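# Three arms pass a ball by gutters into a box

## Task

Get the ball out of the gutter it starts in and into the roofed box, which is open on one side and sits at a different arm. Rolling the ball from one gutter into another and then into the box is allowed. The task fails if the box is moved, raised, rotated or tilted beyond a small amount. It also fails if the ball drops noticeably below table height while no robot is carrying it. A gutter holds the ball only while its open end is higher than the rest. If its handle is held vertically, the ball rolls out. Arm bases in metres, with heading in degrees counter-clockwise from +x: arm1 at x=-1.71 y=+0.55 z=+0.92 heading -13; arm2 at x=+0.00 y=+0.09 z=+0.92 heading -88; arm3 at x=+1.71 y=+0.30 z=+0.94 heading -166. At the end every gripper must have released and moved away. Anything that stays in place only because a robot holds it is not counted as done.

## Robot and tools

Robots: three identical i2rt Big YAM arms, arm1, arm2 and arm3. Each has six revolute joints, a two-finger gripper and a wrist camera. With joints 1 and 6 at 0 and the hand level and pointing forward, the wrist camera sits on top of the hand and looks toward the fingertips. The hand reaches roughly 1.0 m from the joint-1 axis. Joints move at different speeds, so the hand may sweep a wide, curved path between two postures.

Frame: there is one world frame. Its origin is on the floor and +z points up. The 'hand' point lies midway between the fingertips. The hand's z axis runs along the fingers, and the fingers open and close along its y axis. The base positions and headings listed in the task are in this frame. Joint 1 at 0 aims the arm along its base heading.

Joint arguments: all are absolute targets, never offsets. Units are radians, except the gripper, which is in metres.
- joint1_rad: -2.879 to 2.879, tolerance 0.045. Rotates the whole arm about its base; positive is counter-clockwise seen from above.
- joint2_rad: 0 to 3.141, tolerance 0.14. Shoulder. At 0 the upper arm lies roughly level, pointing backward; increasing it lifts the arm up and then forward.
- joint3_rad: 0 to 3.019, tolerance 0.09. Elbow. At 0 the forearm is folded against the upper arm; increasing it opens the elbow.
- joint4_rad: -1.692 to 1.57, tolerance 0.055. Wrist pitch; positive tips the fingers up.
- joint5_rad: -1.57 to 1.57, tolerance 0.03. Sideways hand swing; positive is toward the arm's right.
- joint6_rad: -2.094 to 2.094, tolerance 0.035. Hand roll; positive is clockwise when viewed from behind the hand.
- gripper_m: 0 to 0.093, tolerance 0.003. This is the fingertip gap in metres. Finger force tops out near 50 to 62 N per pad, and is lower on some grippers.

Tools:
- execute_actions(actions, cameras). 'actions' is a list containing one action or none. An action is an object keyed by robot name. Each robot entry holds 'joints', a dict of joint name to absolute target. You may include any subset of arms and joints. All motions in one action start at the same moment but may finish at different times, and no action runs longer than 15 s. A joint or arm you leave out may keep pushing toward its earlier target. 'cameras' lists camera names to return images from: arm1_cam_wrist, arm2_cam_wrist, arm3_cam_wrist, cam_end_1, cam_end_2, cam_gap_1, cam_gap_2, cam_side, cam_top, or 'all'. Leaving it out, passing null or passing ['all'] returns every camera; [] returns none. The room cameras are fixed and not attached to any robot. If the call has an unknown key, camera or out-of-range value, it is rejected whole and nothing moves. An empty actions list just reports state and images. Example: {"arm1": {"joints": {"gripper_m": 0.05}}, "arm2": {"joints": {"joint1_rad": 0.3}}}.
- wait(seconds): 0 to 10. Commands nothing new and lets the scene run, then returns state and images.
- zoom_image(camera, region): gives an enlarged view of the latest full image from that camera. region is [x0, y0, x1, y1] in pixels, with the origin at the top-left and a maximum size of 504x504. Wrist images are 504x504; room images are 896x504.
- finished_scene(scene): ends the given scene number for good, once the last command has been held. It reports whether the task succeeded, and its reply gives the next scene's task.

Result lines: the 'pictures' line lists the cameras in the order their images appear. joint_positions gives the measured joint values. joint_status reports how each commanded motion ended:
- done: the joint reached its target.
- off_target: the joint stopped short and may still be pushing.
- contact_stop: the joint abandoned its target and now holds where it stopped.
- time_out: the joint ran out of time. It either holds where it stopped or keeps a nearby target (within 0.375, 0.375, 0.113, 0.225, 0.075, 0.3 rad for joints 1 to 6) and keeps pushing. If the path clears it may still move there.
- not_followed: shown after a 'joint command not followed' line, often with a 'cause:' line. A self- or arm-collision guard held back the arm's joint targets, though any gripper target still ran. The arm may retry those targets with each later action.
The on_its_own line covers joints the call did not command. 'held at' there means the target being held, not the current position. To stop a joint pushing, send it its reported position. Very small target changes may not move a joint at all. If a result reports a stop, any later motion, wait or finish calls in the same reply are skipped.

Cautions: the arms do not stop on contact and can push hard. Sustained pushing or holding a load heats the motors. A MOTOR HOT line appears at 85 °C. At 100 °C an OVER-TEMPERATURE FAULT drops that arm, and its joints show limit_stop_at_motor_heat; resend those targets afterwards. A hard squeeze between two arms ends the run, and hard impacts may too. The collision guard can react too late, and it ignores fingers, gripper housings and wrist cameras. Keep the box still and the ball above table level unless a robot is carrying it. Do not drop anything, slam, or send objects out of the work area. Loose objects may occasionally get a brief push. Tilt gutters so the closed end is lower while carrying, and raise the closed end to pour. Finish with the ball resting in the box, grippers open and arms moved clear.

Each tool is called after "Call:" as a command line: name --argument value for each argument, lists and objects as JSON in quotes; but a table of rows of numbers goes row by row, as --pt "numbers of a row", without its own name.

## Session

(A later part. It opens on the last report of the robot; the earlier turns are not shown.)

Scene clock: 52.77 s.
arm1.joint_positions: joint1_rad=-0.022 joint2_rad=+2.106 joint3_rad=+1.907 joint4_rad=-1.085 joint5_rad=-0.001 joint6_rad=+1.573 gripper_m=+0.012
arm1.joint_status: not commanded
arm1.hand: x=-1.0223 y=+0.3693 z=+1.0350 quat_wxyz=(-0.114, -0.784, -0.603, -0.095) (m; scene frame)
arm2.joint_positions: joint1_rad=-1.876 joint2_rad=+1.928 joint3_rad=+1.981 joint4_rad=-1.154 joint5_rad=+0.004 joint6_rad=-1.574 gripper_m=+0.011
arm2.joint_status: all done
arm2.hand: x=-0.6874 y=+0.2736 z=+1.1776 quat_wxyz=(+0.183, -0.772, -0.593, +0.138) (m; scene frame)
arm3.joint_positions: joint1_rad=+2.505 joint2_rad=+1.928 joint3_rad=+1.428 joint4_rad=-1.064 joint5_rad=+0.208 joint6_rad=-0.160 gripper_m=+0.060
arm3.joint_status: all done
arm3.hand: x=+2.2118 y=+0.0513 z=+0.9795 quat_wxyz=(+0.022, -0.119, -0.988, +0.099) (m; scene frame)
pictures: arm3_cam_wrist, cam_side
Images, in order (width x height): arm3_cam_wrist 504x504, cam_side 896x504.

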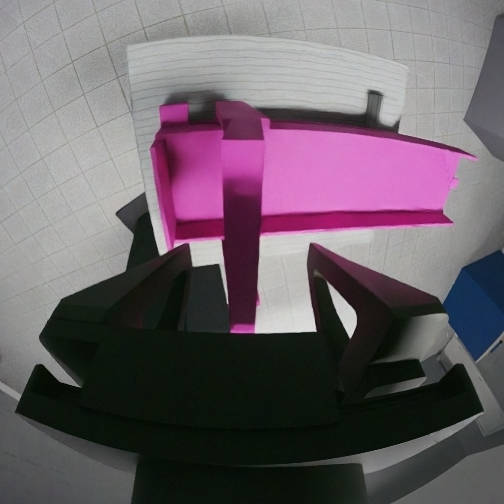

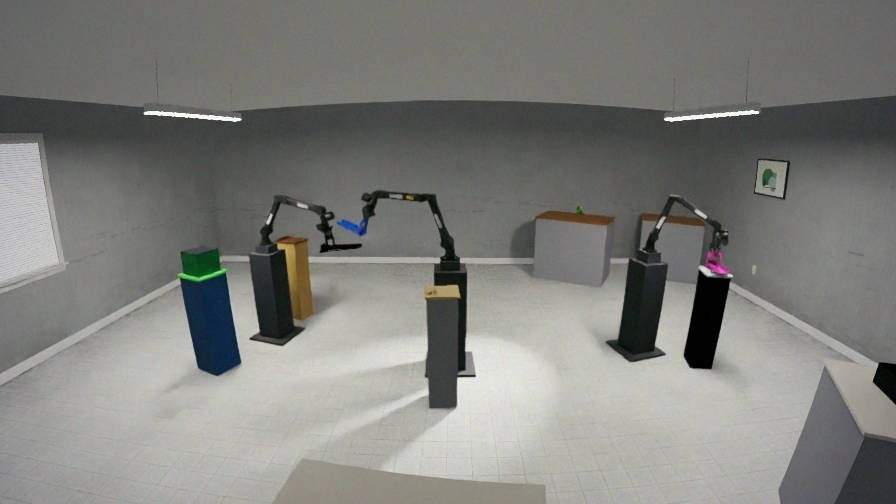

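Call:
execute_actions --actions '[{"arm2":{"joints":{"joint4_rad":-1.35}},"arm3":{"joints":{"joint2_rad":1.6}}}]' --cameras '["cam_side","arm2_cam_wrist","cam_gap_1"]'

Call:
zoom_image --camera "cam_side" --region '[305, 185, 395, 265]'

Scene clock: 54.20 s.
arm1.joint_positions: joint1_rad=-0.022 joint2_rad=+2.106 joint3_rad=+1.907 joint4_rad=-1.085 joint5_rad=-0.001 joint6_rad=+1.573 gripper_m=+0.012
arm1.joint_status: not commanded
arm1.hand: x=-1.0223 y=+0.3693 z=+1.0350 quat_wxyz=(-0.114, -0.784, -0.603, -0.095) (m; scene frame)
arm2.joint_positions: joint1_rad=-1.876 joint2_rad=+1.928 joint3_rad=+1.981 joint4_rad=-1.346 joint5_rad=+0.004 joint6_rad=-1.574 gripper_m=+0.011
arm2.joint_status: all done
arm2.hand: x=-0.6449 y=+0.2621 z=+1.1607 quat_wxyz=(+0.108, -0.786, -0.603, +0.081) (m; scene frame)
arm3.joint_positions: joint1_rad=+2.505 joint2_rad=+1.593 joint3_rad=+1.428 joint4_rad=-1.064 joint5_rad=+0.208 joint6_rad=-0.160 gripper_m=+0.060
arm3.joint_status: all done
arm3.hand: x=+2.2118 y=+0.0503 z=+1.1598 quat_wxyz=(-0.138, -0.135, -0.971, +0.143) (m; scene frame)
pictures: arm2_cam_wrist, cam_gap_1, cam_side
Images, in order (width x height): arm2_cam_wrist 504x504, cam_gap_1 896x504, cam_side 896x504.

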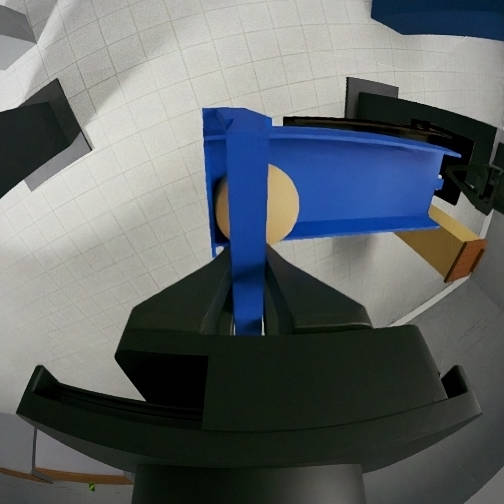

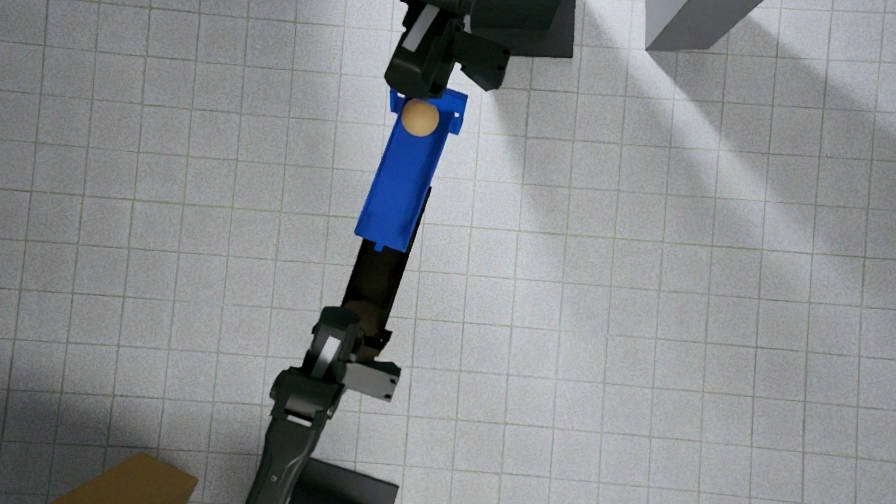

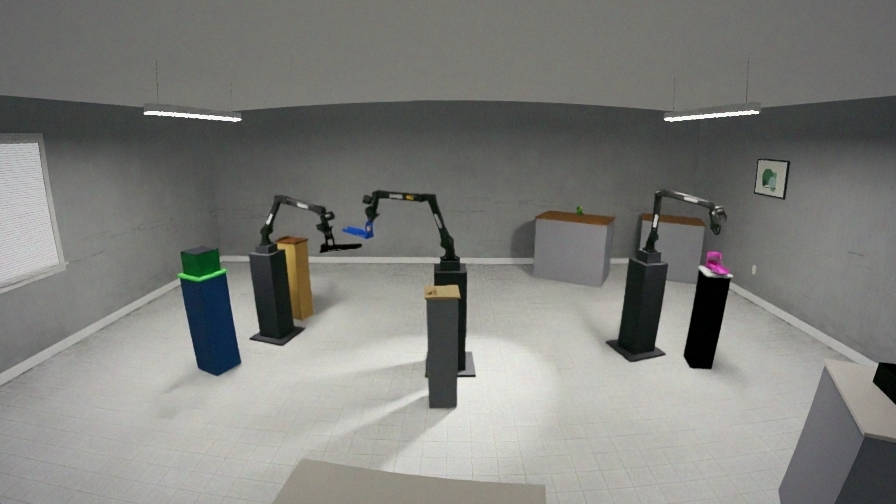

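Region (305, 185, 395, 265) of cam_side's 896x504 image, scaled by 5.600, with more detail than that image has.

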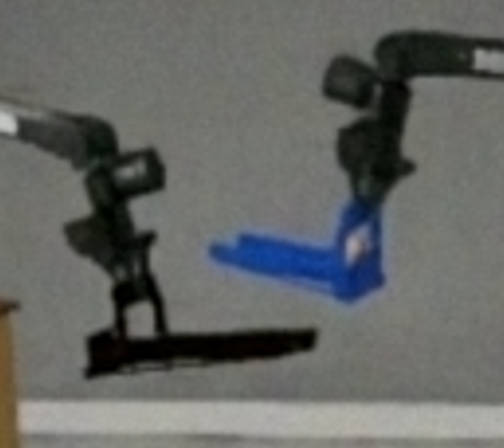

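Call:
zoom_image --camera "cam_gap_1" --region '[300, 80, 500, 360]'

Region (300, 80, 500, 360) of cam_gap_1's 896x504 image, scaled by 1.800, with more detail than that image has; it fills the left 360 columns of this view, and the rest is white.

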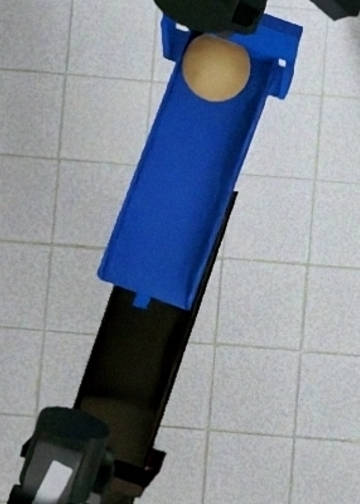

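Call:
execute_actions --actions '[{"arm1":{"joints":{"joint1_rad":-0.007,"joint3_rad":2.005}},"arm2":{"joints":{"joint4_rad":-1.42}},"arm3":{"joints":{"joint2_rad":1.3}}}]' --cameras '["cam_side","arm2_cam_wrist","cam_gap_1"]'

Call:
zoom_image --camera "cam_side" --region '[305, 185, 395, 265]'

Scene clock: 55.80 s.
arm1.joint_positions: joint1_rad=-0.020 joint2_rad=+2.106 joint3_rad=+1.927 joint4_rad=-1.085 joint5_rad=-0.001 joint6_rad=+1.573 gripper_m=+0.012
arm1.joint_status: all done
arm1.hand: x=-1.0160 y=+0.3690 z=+1.0442 quat_wxyz=(-0.122, -0.782, -0.603, -0.101) (m; scene frame)
arm2.joint_positions: joint1_rad=-1.876 joint2_rad=+1.928 joint3_rad=+1.981 joint4_rad=-1.416 joint5_rad=+0.004 joint6_rad=-1.574 gripper_m=+0.011
arm2.joint_status: all done
arm2.hand: x=-0.6289 y=+0.2578 z=+1.1568 quat_wxyz=(+0.081, -0.789, -0.606, +0.060) (m; scene frame)
arm3.joint_positions: joint1_rad=+2.505 joint2_rad=+1.300 joint3_rad=+1.428 joint4_rad=-1.064 joint5_rad=+0.208 joint6_rad=-0.160 gripper_m=+0.060
arm3.joint_status: all done
arm3.hand: x=+2.1667 y=+0.0685 z=+1.3105 quat_wxyz=(-0.274, -0.145, -0.934, +0.179) (m; scene frame)
pictures: arm2_cam_wrist, cam_gap_1, cam_side
Images, in order (width x height): arm2_cam_wrist 504x504, cam_gap_1 896x504, cam_side 896x504.

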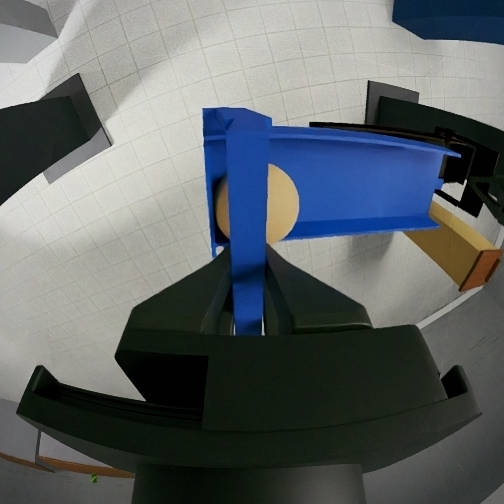

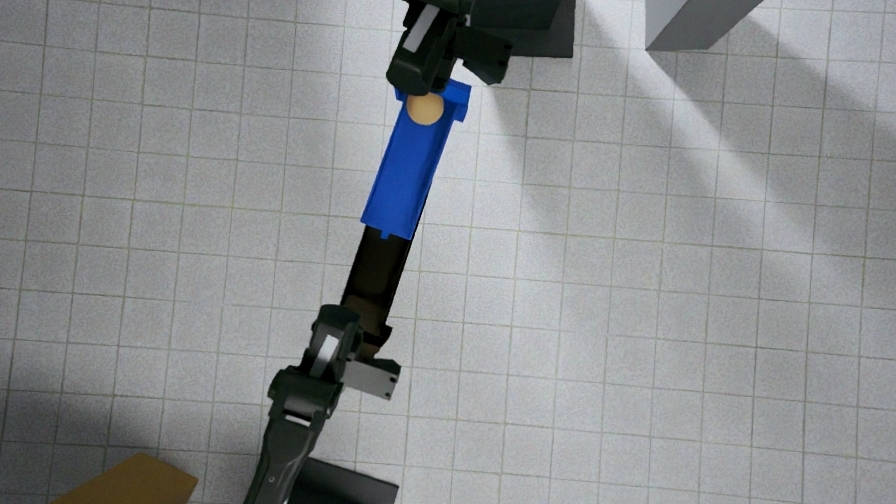

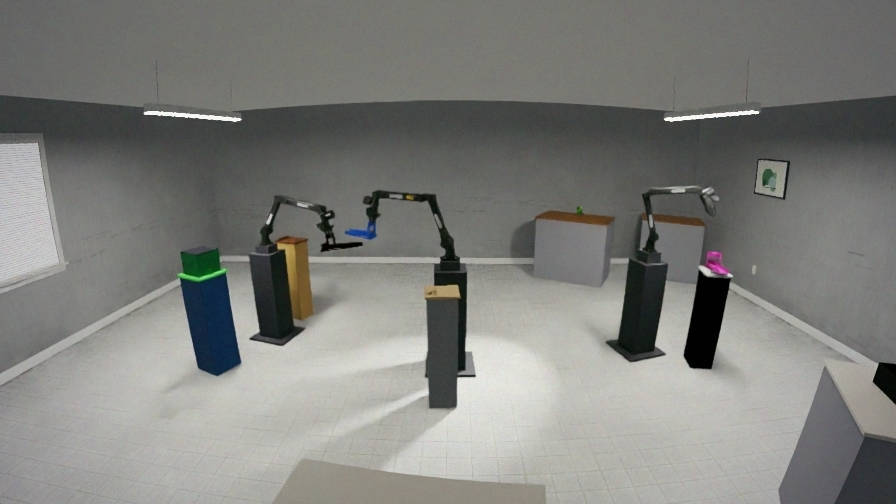

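Region (305, 185, 395, 265) of cam_side's 896x504 image, scaled by 5.600, with more detail than that image has.

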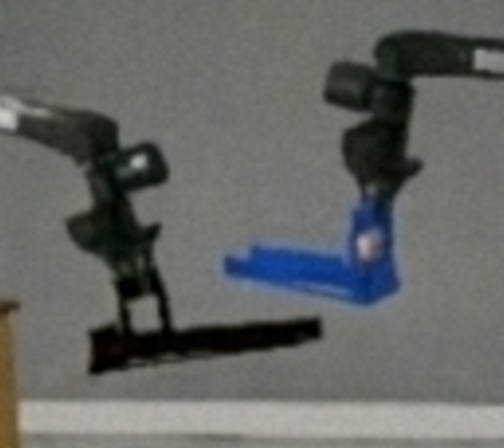

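Call:
execute_actions --actions '[{"arm1":{"joints":{"joint3_rad":2.02}},"arm2":{"joints":{"joint4_rad":-1.52}}}]' --cameras '["cam_side","cam_gap_1"]'

Call:
zoom_image --camera "cam_side" --region '[305, 185, 395, 265]'

Scene clock: 56.63 s.
arm1.joint_positions: joint1_rad=-0.020 joint2_rad=+2.106 joint3_rad=+1.940 joint4_rad=-1.085 joint5_rad=-0.001 joint6_rad=+1.573 gripper_m=+0.012
arm1.joint_status: all done
arm1.hand: x=-1.0125 y=+0.3681 z=+1.0498 quat_wxyz=(-0.127, -0.781, -0.603, -0.105) (m; scene frame)
arm2.joint_positions: joint1_rad=-1.876 joint2_rad=+1.928 joint3_rad=+1.981 joint4_rad=-1.514 joint5_rad=+0.004 joint6_rad=-1.574 gripper_m=+0.011
arm2.joint_status: all done
arm2.hand: x=-0.6057 y=+0.2515 z=+1.1531 quat_wxyz=(+0.041, -0.792, -0.608, +0.030) (m; scene frame)
arm3.joint_positions: joint1_rad=+2.505 joint2_rad=+1.300 joint3_rad=+1.428 joint4_rad=-1.064 joint5_rad=+0.208 joint6_rad=-0.160 gripper_m=+0.060
arm3.joint_status: not commanded
arm3.hand: x=+2.1667 y=+0.0685 z=+1.3105 quat_wxyz=(-0.274, -0.145, -0.934, +0.179) (m; scene frame)
pictures: cam_gap_1, cam_side
Images, in order (width x height): cam_gap_1 896x504, cam_side 896x504.

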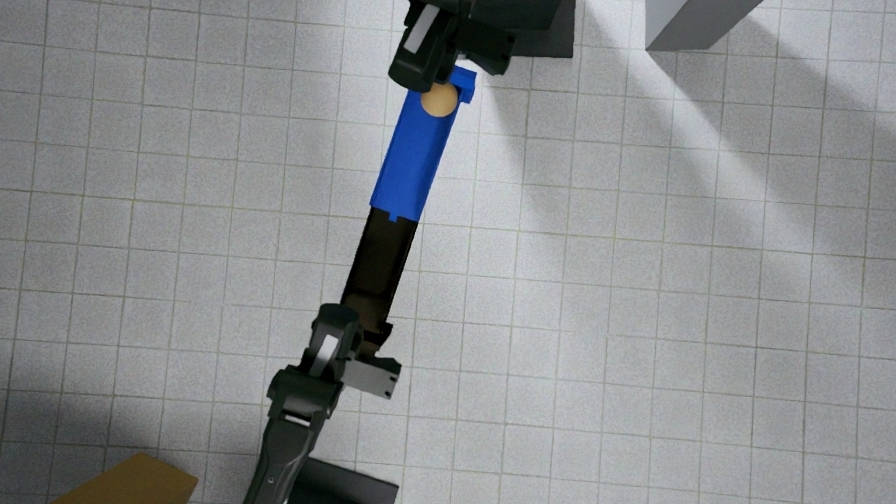

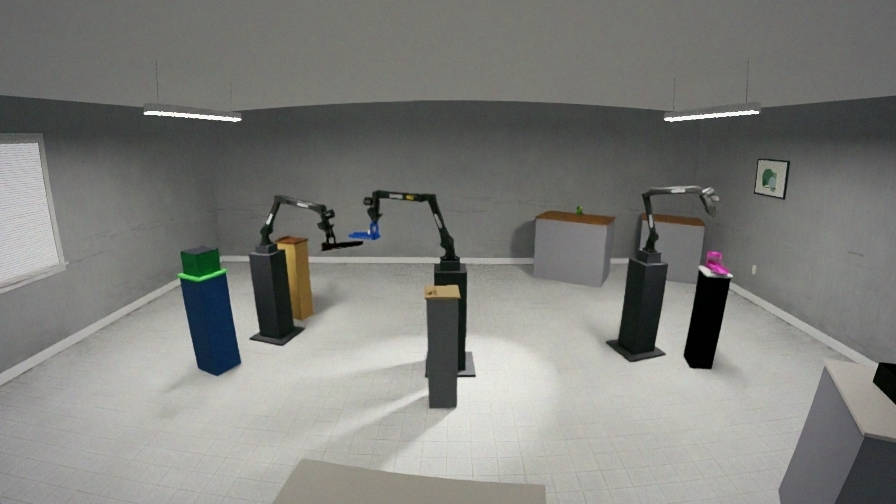

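Region (305, 185, 395, 265) of cam_side's 896x504 image, scaled by 5.600, with more detail than that image has.

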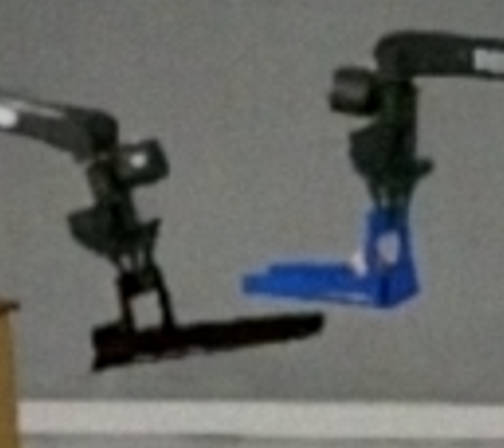

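Call:
execute_actions --actions '[]'

Scene clock: 57.23 s.
arm1.joint_positions: joint1_rad=-0.020 joint2_rad=+2.106 joint3_rad=+1.940 joint4_rad=-1.085 joint5_rad=-0.001 joint6_rad=+1.573 gripper_m=+0.012
arm1.joint_status: all done
arm1.hand: x=-1.0125 y=+0.3681 z=+1.0498 quat_wxyz=(-0.127, -0.781, -0.603, -0.105) (m; scene frame)
arm2.joint_positions: joint1_rad=-1.876 joint2_rad=+1.928 joint3_rad=+1.981 joint4_rad=-1.514 joint5_rad=+0.004 joint6_rad=-1.574 gripper_m=+0.011
arm2.joint_status: all done
arm2.hand: x=-0.6057 y=+0.2515 z=+1.1531 quat_wxyz=(+0.041, -0.792, -0.608, +0.030) (m; scene frame)
arm3.joint_positions: joint1_rad=+2.505 joint2_rad=+1.300 joint3_rad=+1.428 joint4_rad=-1.064 joint5_rad=+0.208 joint6_rad=-0.160 gripper_m=+0.060
arm3.joint_status: not commanded
arm3.hand: x=+2.1667 y=+0.0685 z=+1.3105 quat_wxyz=(-0.274, -0.145, -0.934, +0.179) (m; scene frame)
pictures: arm1_cam_wrist, arm2_cam_wrist, arm3_cam_wrist, cam_end_1, cam_end_2, cam_gap_1, cam_gap_2, cam_side, cam_top
Images, in order (width x height): arm1_cam_wrist 504x504, arm2_cam_wrist 504x504, arm3_cam_wrist 504x504, cam_end_1 896x504, cam_end_2 896x504, cam_gap_1 896x504, cam_gap_2 896x504, cam_side 896x504, cam_top 896x504.

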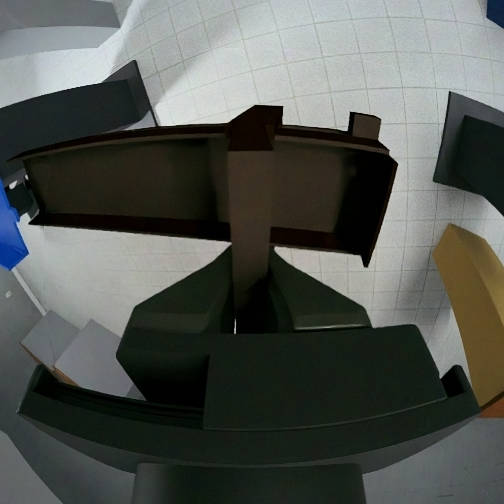

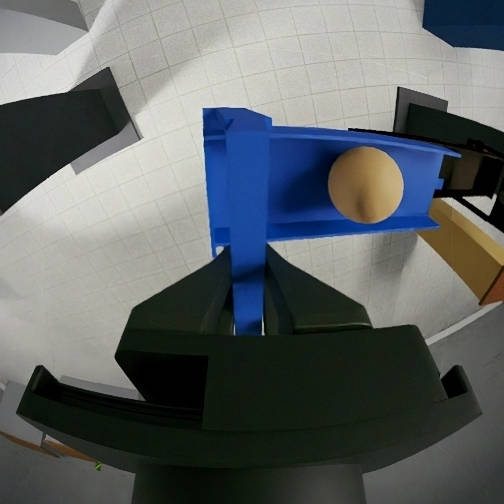

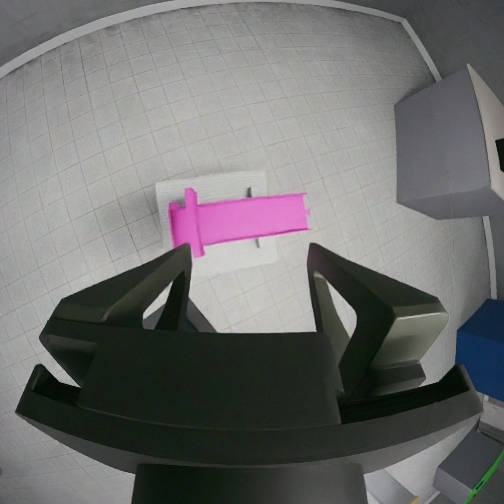

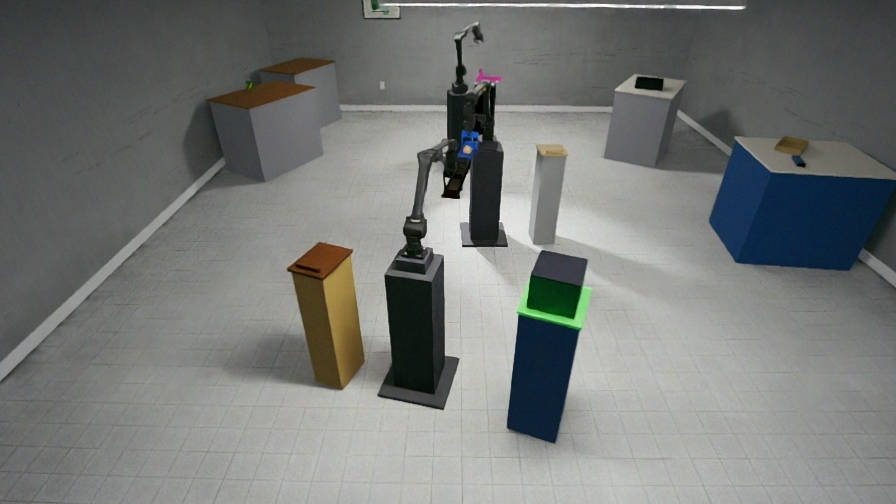

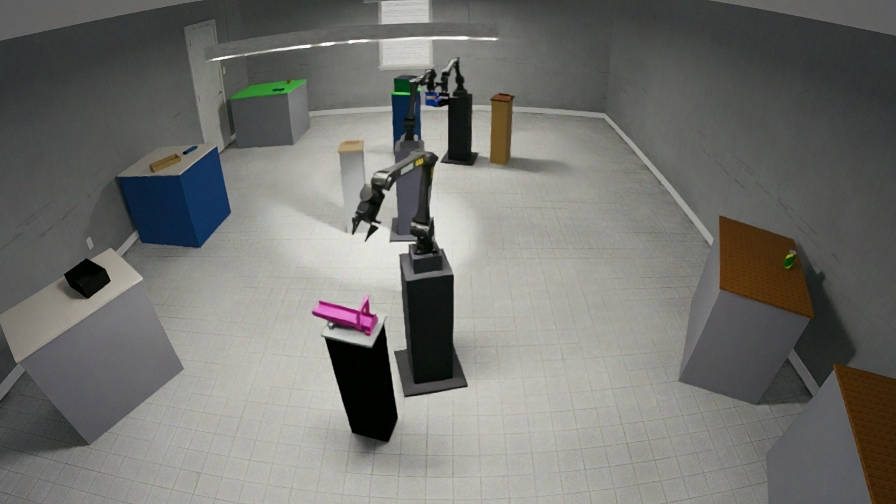

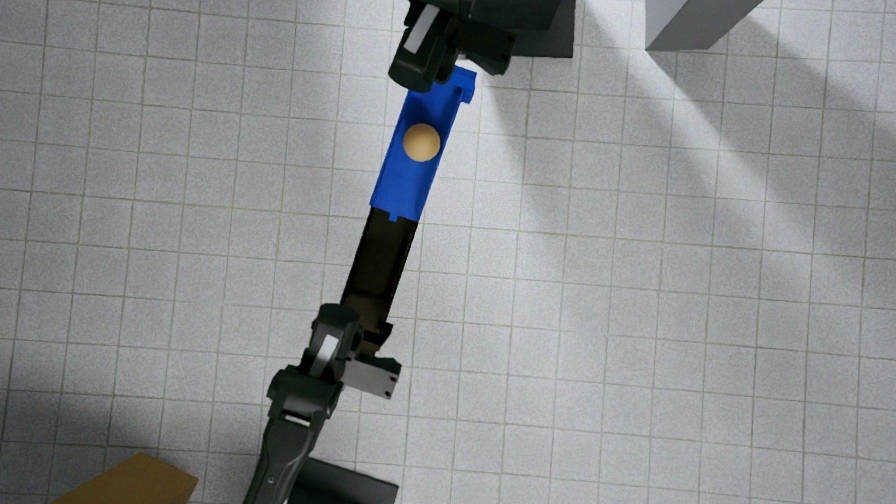

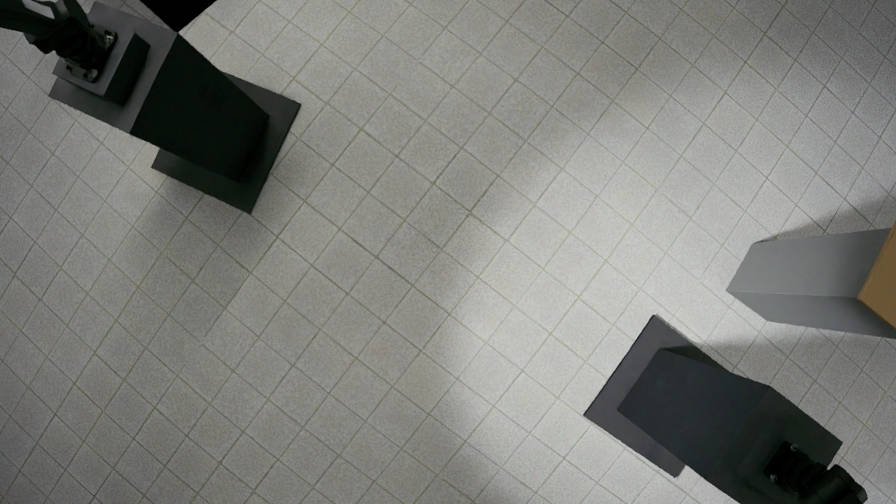

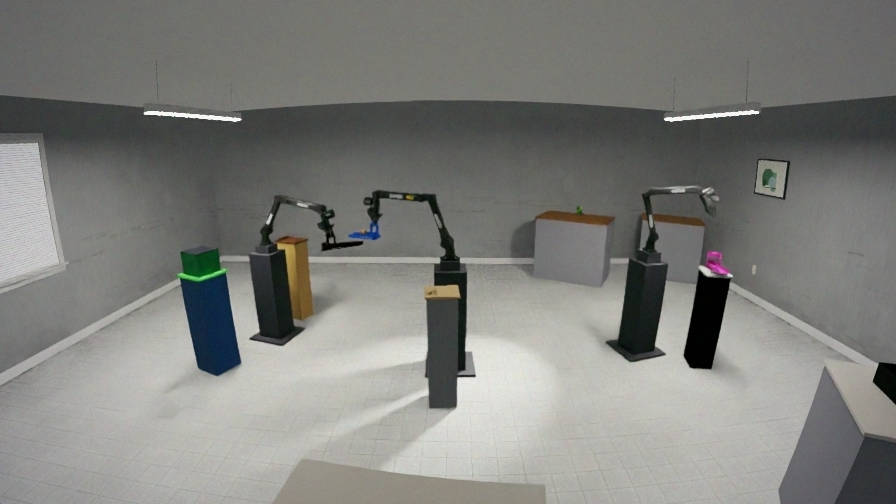

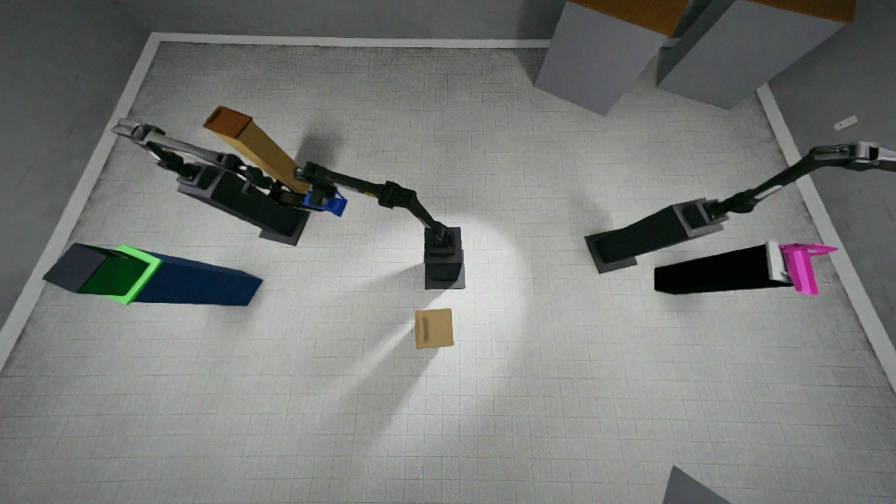

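Call:
wait --seconds 1.0

Scene clock: 58.27 s.
arm1.joint_positions: joint1_rad=-0.019 joint2_rad=+2.106 joint3_rad=+1.940 joint4_rad=-1.085 joint5_rad=+0.000 joint6_rad=+1.574 gripper_m=+0.012
arm1.joint_status: all done
arm1.hand: x=-1.0122 y=+0.3687 z=+1.0502 quat_wxyz=(-0.127, -0.781, -0.602, -0.105) (m; scene frame)
arm2.joint_positions: joint1_rad=-1.876 joint2_rad=+1.928 joint3_rad=+1.981 joint4_rad=-1.515 joint5_rad=+0.004 joint6_rad=-1.574 gripper_m=+0.011
arm2.joint_status: all done
arm2.hand: x=-0.6056 y=+0.2515 z=+1.1531 quat_wxyz=(+0.041, -0.792, -0.608, +0.030) (m; scene frame)
arm3.joint_positions: joint1_rad=+2.505 joint2_rad=+1.300 joint3_rad=+1.428 joint4_rad=-1.064 joint5_rad=+0.208 joint6_rad=-0.160 gripper_m=+0.060
arm3.joint_status: not commanded
arm3.hand: x=+2.1667 y=+0.0685 z=+1.3105 quat_wxyz=(-0.274, -0.145, -0.934, +0.179) (m; scene frame)
wait: 1.00 s; at rest by 0.23 s
pictures: arm1_cam_wrist, arm2_cam_wrist, arm3_cam_wrist, cam_end_1, cam_end_2, cam_gap_1, cam_gap_2, cam_side, cam_top
Images, in order (width x height): arm1_cam_wrist 504x504, arm2_cam_wrist 504x504, arm3_cam_wrist 504x504, cam_end_1 896x504, cam_end_2 896x504, cam_gap_1 896x504, cam_gap_2 896x504, cam_side 896x504, cam_top 896x504.

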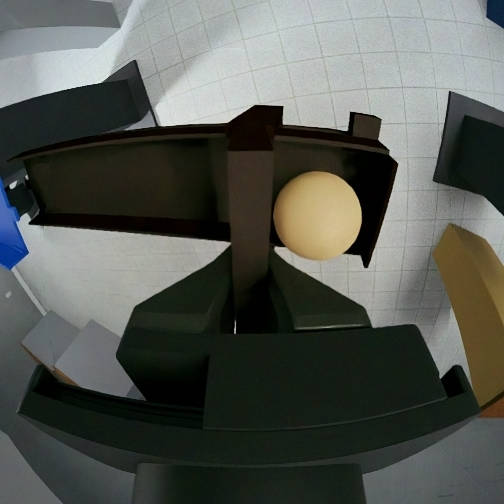

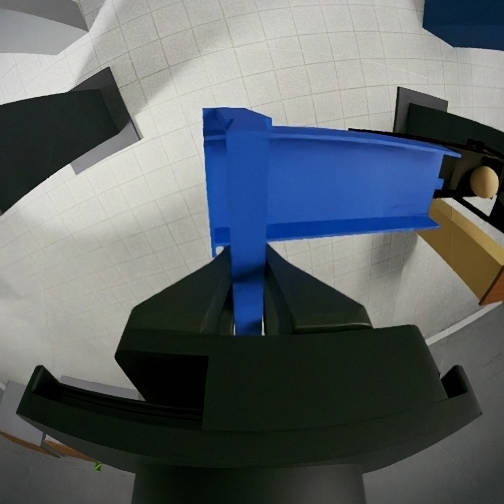

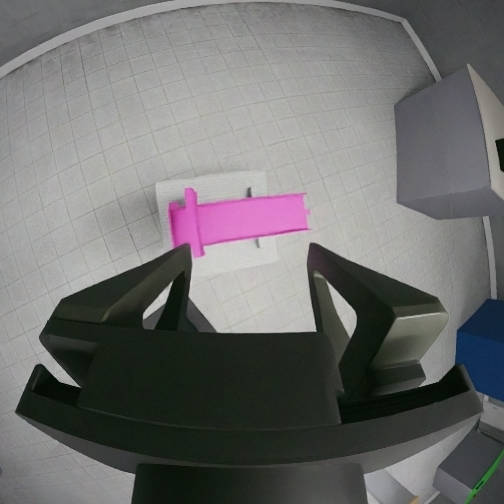

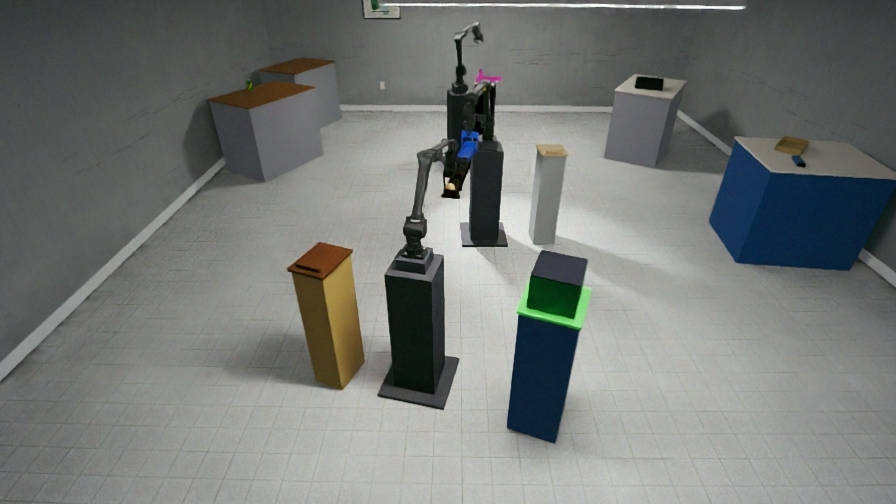

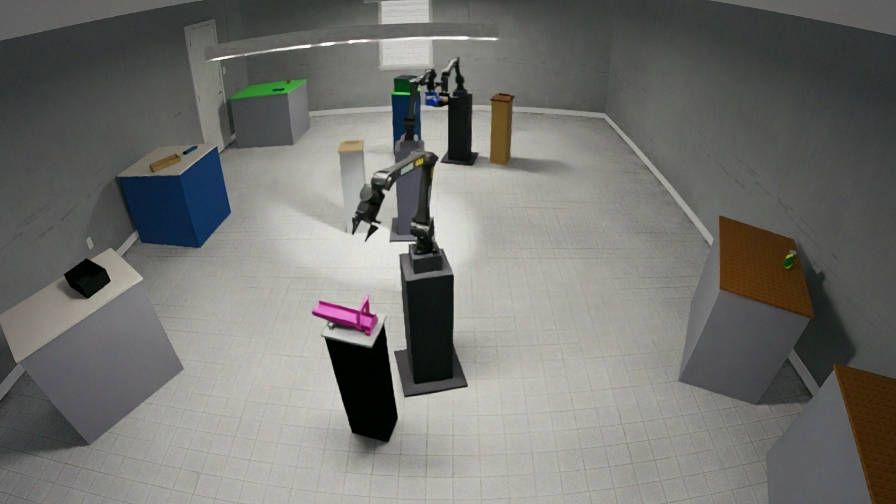

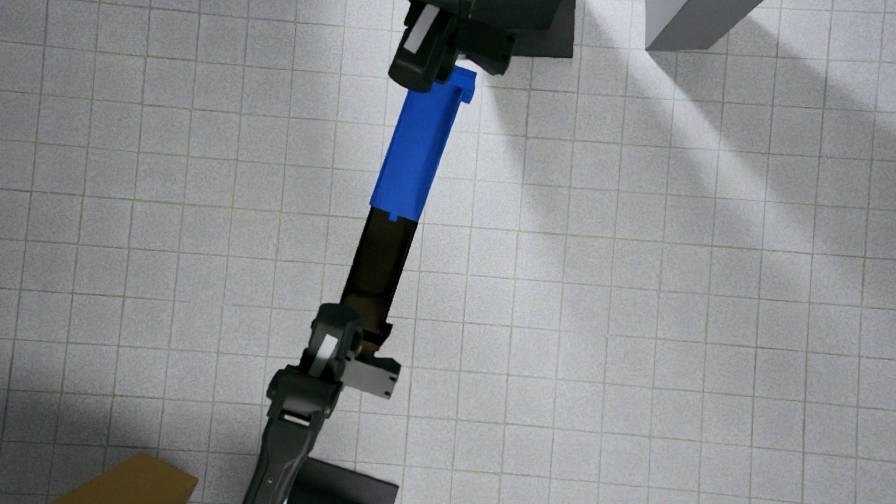

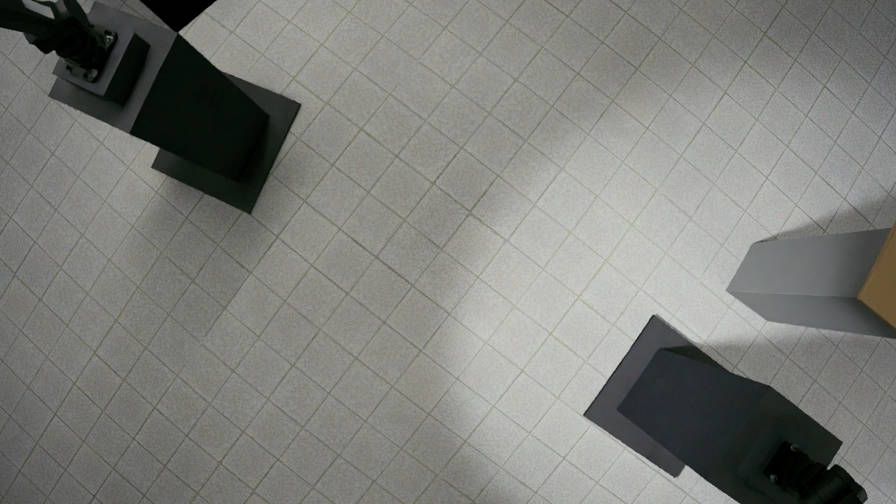

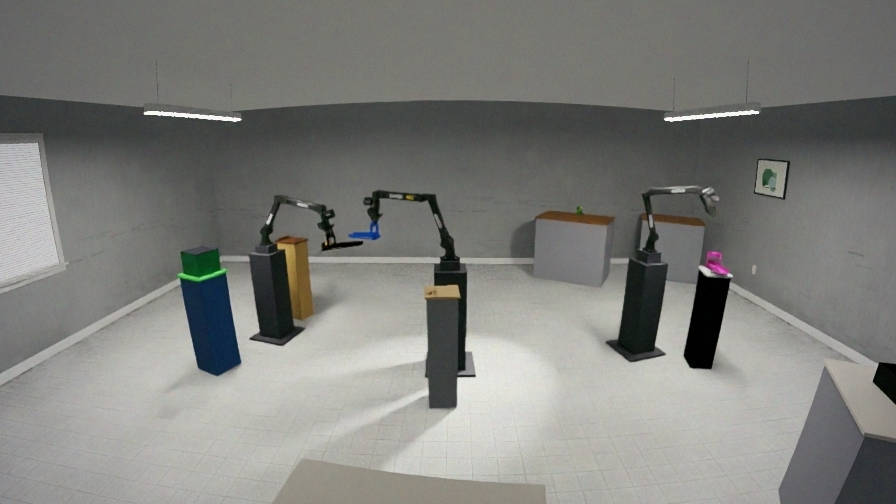

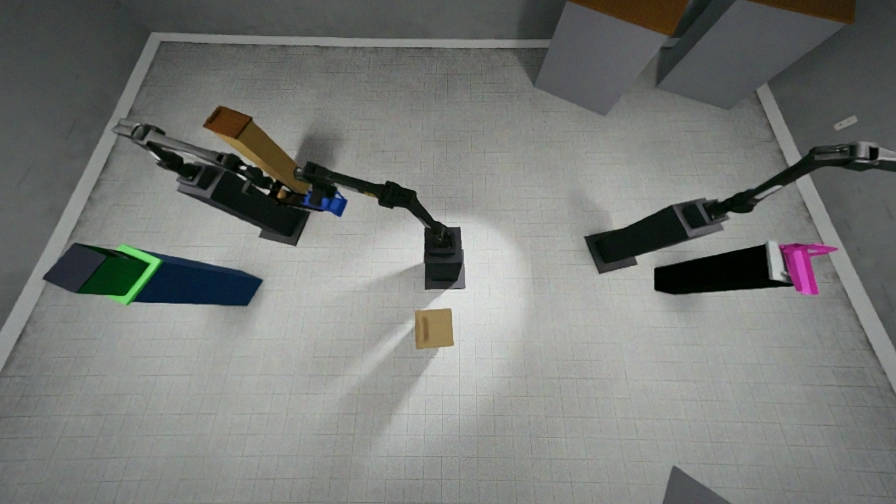

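Call:
execute_actions --actions '[{"arm2":{"joints":{"joint1_rad":-1.45,"joint2_rad":1.68}}}]' --cameras '["cam_gap_1","arm1_cam_wrist"]'

Scene clock: 61.87 s.
arm1.joint_positions: joint1_rad=-0.019 joint2_rad=+2.106 joint3_rad=+1.940 joint4_rad=-1.085 joint5_rad=+0.000 joint6_rad=+1.574 gripper_m=+0.012
arm1.joint_status: not commanded
arm1.hand: x=-1.0122 y=+0.3687 z=+1.0502 quat_wxyz=(-0.127, -0.781, -0.602, -0.105) (m; scene frame)
arm2.joint_positions: joint1_rad=-1.453 joint2_rad=+1.668 joint3_rad=+1.981 joint4_rad=-1.518 joint5_rad=-0.001 joint6_rad=-1.575 gripper_m=+0.011
arm2.joint_status: all done
arm2.hand: x=-0.5729 y=-0.0037 z=+1.3054 quat_wxyz=(+0.114, -0.637, -0.750, +0.138) (m; scene frame)
arm3.joint_positions: joint1_rad=+2.505 joint2_rad=+1.300 joint3_rad=+1.428 joint4_rad=-1.064 joint5_rad=+0.208 joint6_rad=-0.160 gripper_m=+0.060
arm3.joint_status: not commanded
arm3.hand: x=+2.1667 y=+0.0685 z=+1.3105 quat_wxyz=(-0.274, -0.145, -0.934, +0.179) (m; scene frame)
pictures: arm1_cam_wrist, cam_gap_1
Images, in order (width x height): arm1_cam_wrist 504x504, cam_gap_1 896x504.

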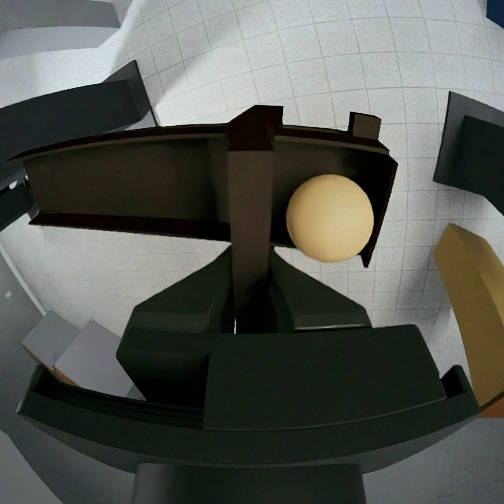

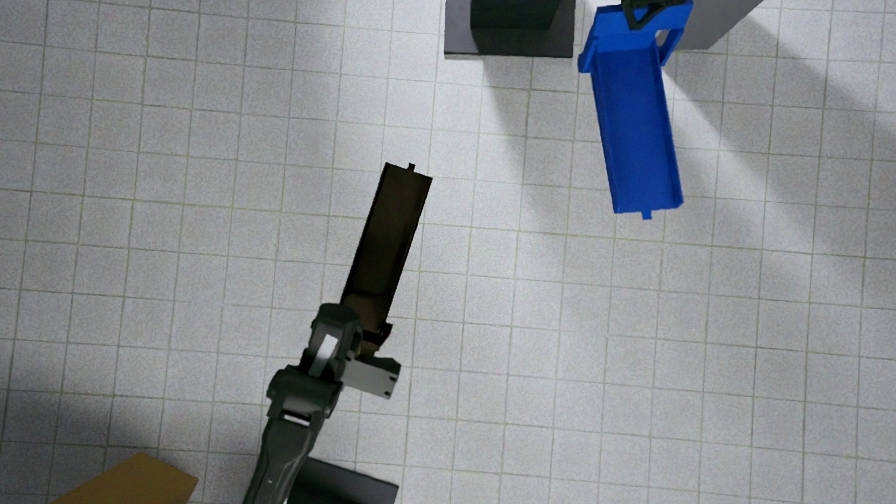

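Call:
execute_actions --actions '[{"arm1":{"joints":{"joint2_rad":1.62,"joint3_rad":1.70,"joint4_rad":-1.0}},"arm2":{"joints":{"joint1_rad":0.083,"joint2_rad":1.63,"joint3_rad":1.30,"joint4_rad":-1.058,"joint5_rad":0.20,"joint6_rad":0.05}}}]' --cameras '["arm1_cam_wrist","arm2_cam_wrist","cam_side"]'

Scene clock: 64.60 s.
arm1.joint_positions: joint1_rad=-0.019 joint2_rad=+1.631 joint3_rad=+1.699 joint4_rad=-1.019 joint5_rad=+0.000 joint6_rad=+1.574 gripper_m=+0.012
arm1.joint_status: all done
arm1.hand: x=-1.1032 y=+0.3903 z=+1.2540 quat_wxyz=(-0.242, -0.753, -0.580, -0.194) (m; scene frame)
arm2.joint_positions: joint1_rad=+0.089 joint2_rad=+1.653 joint3_rad=+1.301 joint4_rad=-1.067 joint5_rad=+0.194 joint6_rad=+0.041 gripper_m=+0.011
arm2.joint_status: all done
arm2.hand: x=+0.0331 y=-0.4290 z=+1.0527 quat_wxyz=(+0.001, -0.675, -0.727, +0.121) (m; scene frame)
arm3.joint_positions: joint1_rad=+2.505 joint2_rad=+1.300 joint3_rad=+1.428 joint4_rad=-1.064 joint5_rad=+0.208 joint6_rad=-0.160 gripper_m=+0.060
arm3.joint_status: not commanded
arm3.hand: x=+2.1667 y=+0.0685 z=+1.3105 quat_wxyz=(-0.274, -0.145, -0.934, +0.179) (m; scene frame)
pictures: arm1_cam_wrist, arm2_cam_wrist, cam_side
Images, in order (width x height): arm1_cam_wrist 504x504, arm2_cam_wrist 504x504, cam_side 896x504.

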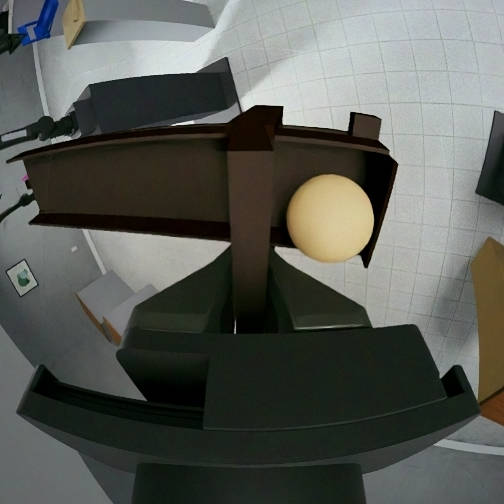

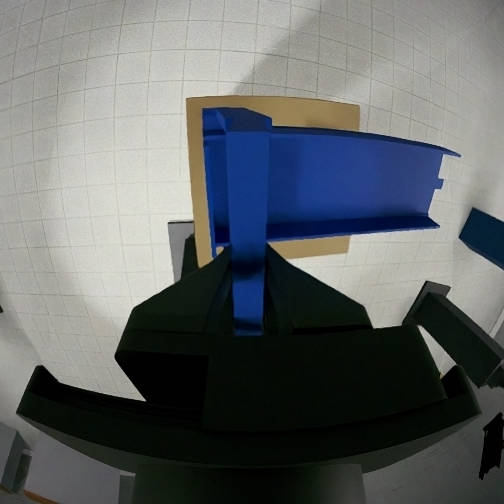

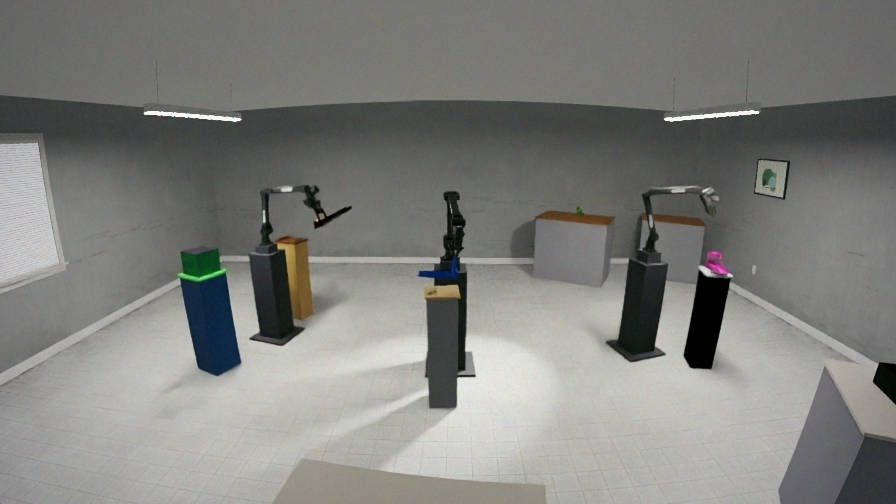

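Call:
execute_actions --actions '[{"arm1":{"joints":{"joint1_rad":-0.7,"joint2_rad":1.17,"joint3_rad":1.22,"joint4_rad":-0.95}},"arm2":{"joints":{"joint1_rad":0.078,"joint2_rad":1.805,"joint4_rad":-1.05,"joint6_rad":0.058}}}]' --cameras '["arm1_cam_wrist","arm2_cam_wrist","cam_side"]'

Scene clock: 66.13 s.
arm1.joint_positions: joint1_rad=-0.693 joint2_rad=+1.173 joint3_rad=+1.224 joint4_rad=-0.972 joint5_rad=+0.003 joint6_rad=+1.576 gripper_m=+0.012
arm1.joint_status: all done
arm1.hand: x=-1.4387 y=+0.1751 z=+1.2480 quat_wxyz=(-0.302, -0.900, -0.295, -0.107) (m; scene frame)
arm2.joint_positions: joint1_rad=+0.088 joint2_rad=+1.816 joint3_rad=+1.292 joint4_rad=-1.059 joint5_rad=+0.202 joint6_rad=+0.050 gripper_m=+0.011
arm2.joint_status: all done
arm2.hand: x=+0.0309 y=-0.4211 z=+0.9699 quat_wxyz=(+0.066, -0.675, -0.732, +0.073) (m; scene frame)
arm3.joint_positions: joint1_rad=+2.505 joint2_rad=+1.300 joint3_rad=+1.428 joint4_rad=-1.064 joint5_rad=+0.208 joint6_rad=-0.160 gripper_m=+0.060
arm3.joint_status: not commanded
arm3.hand: x=+2.1667 y=+0.0685 z=+1.3105 quat_wxyz=(-0.274, -0.145, -0.934, +0.179) (m; scene frame)
pictures: arm1_cam_wrist, arm2_cam_wrist, cam_side
Images, in order (width x height): arm1_cam_wrist 504x504, arm2_cam_wrist 504x504, cam_side 896x504.

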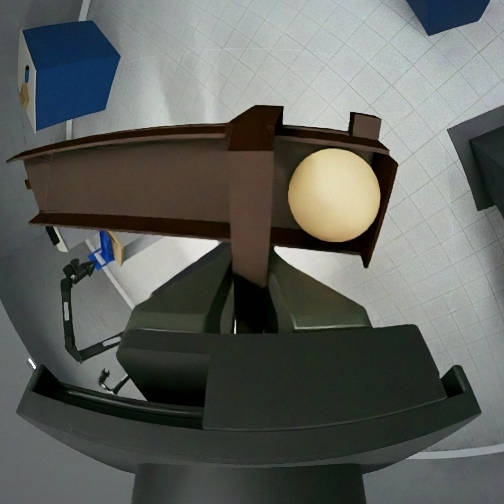

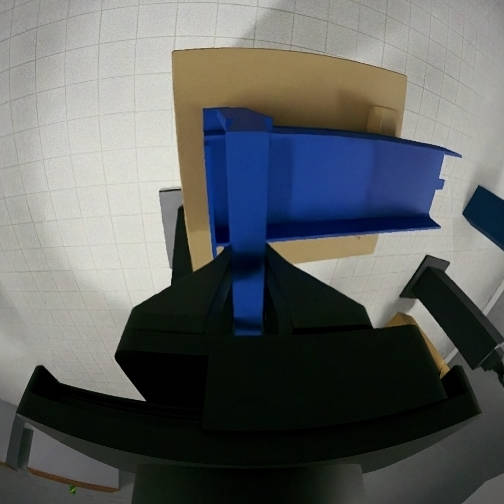

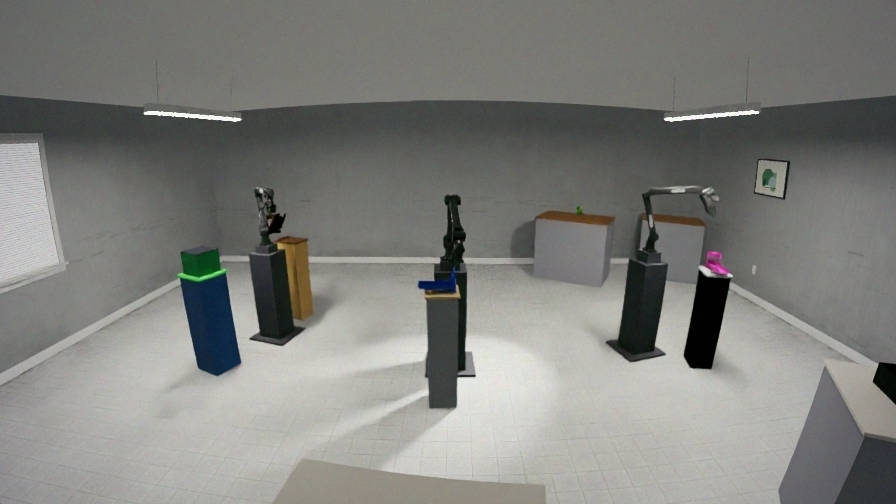

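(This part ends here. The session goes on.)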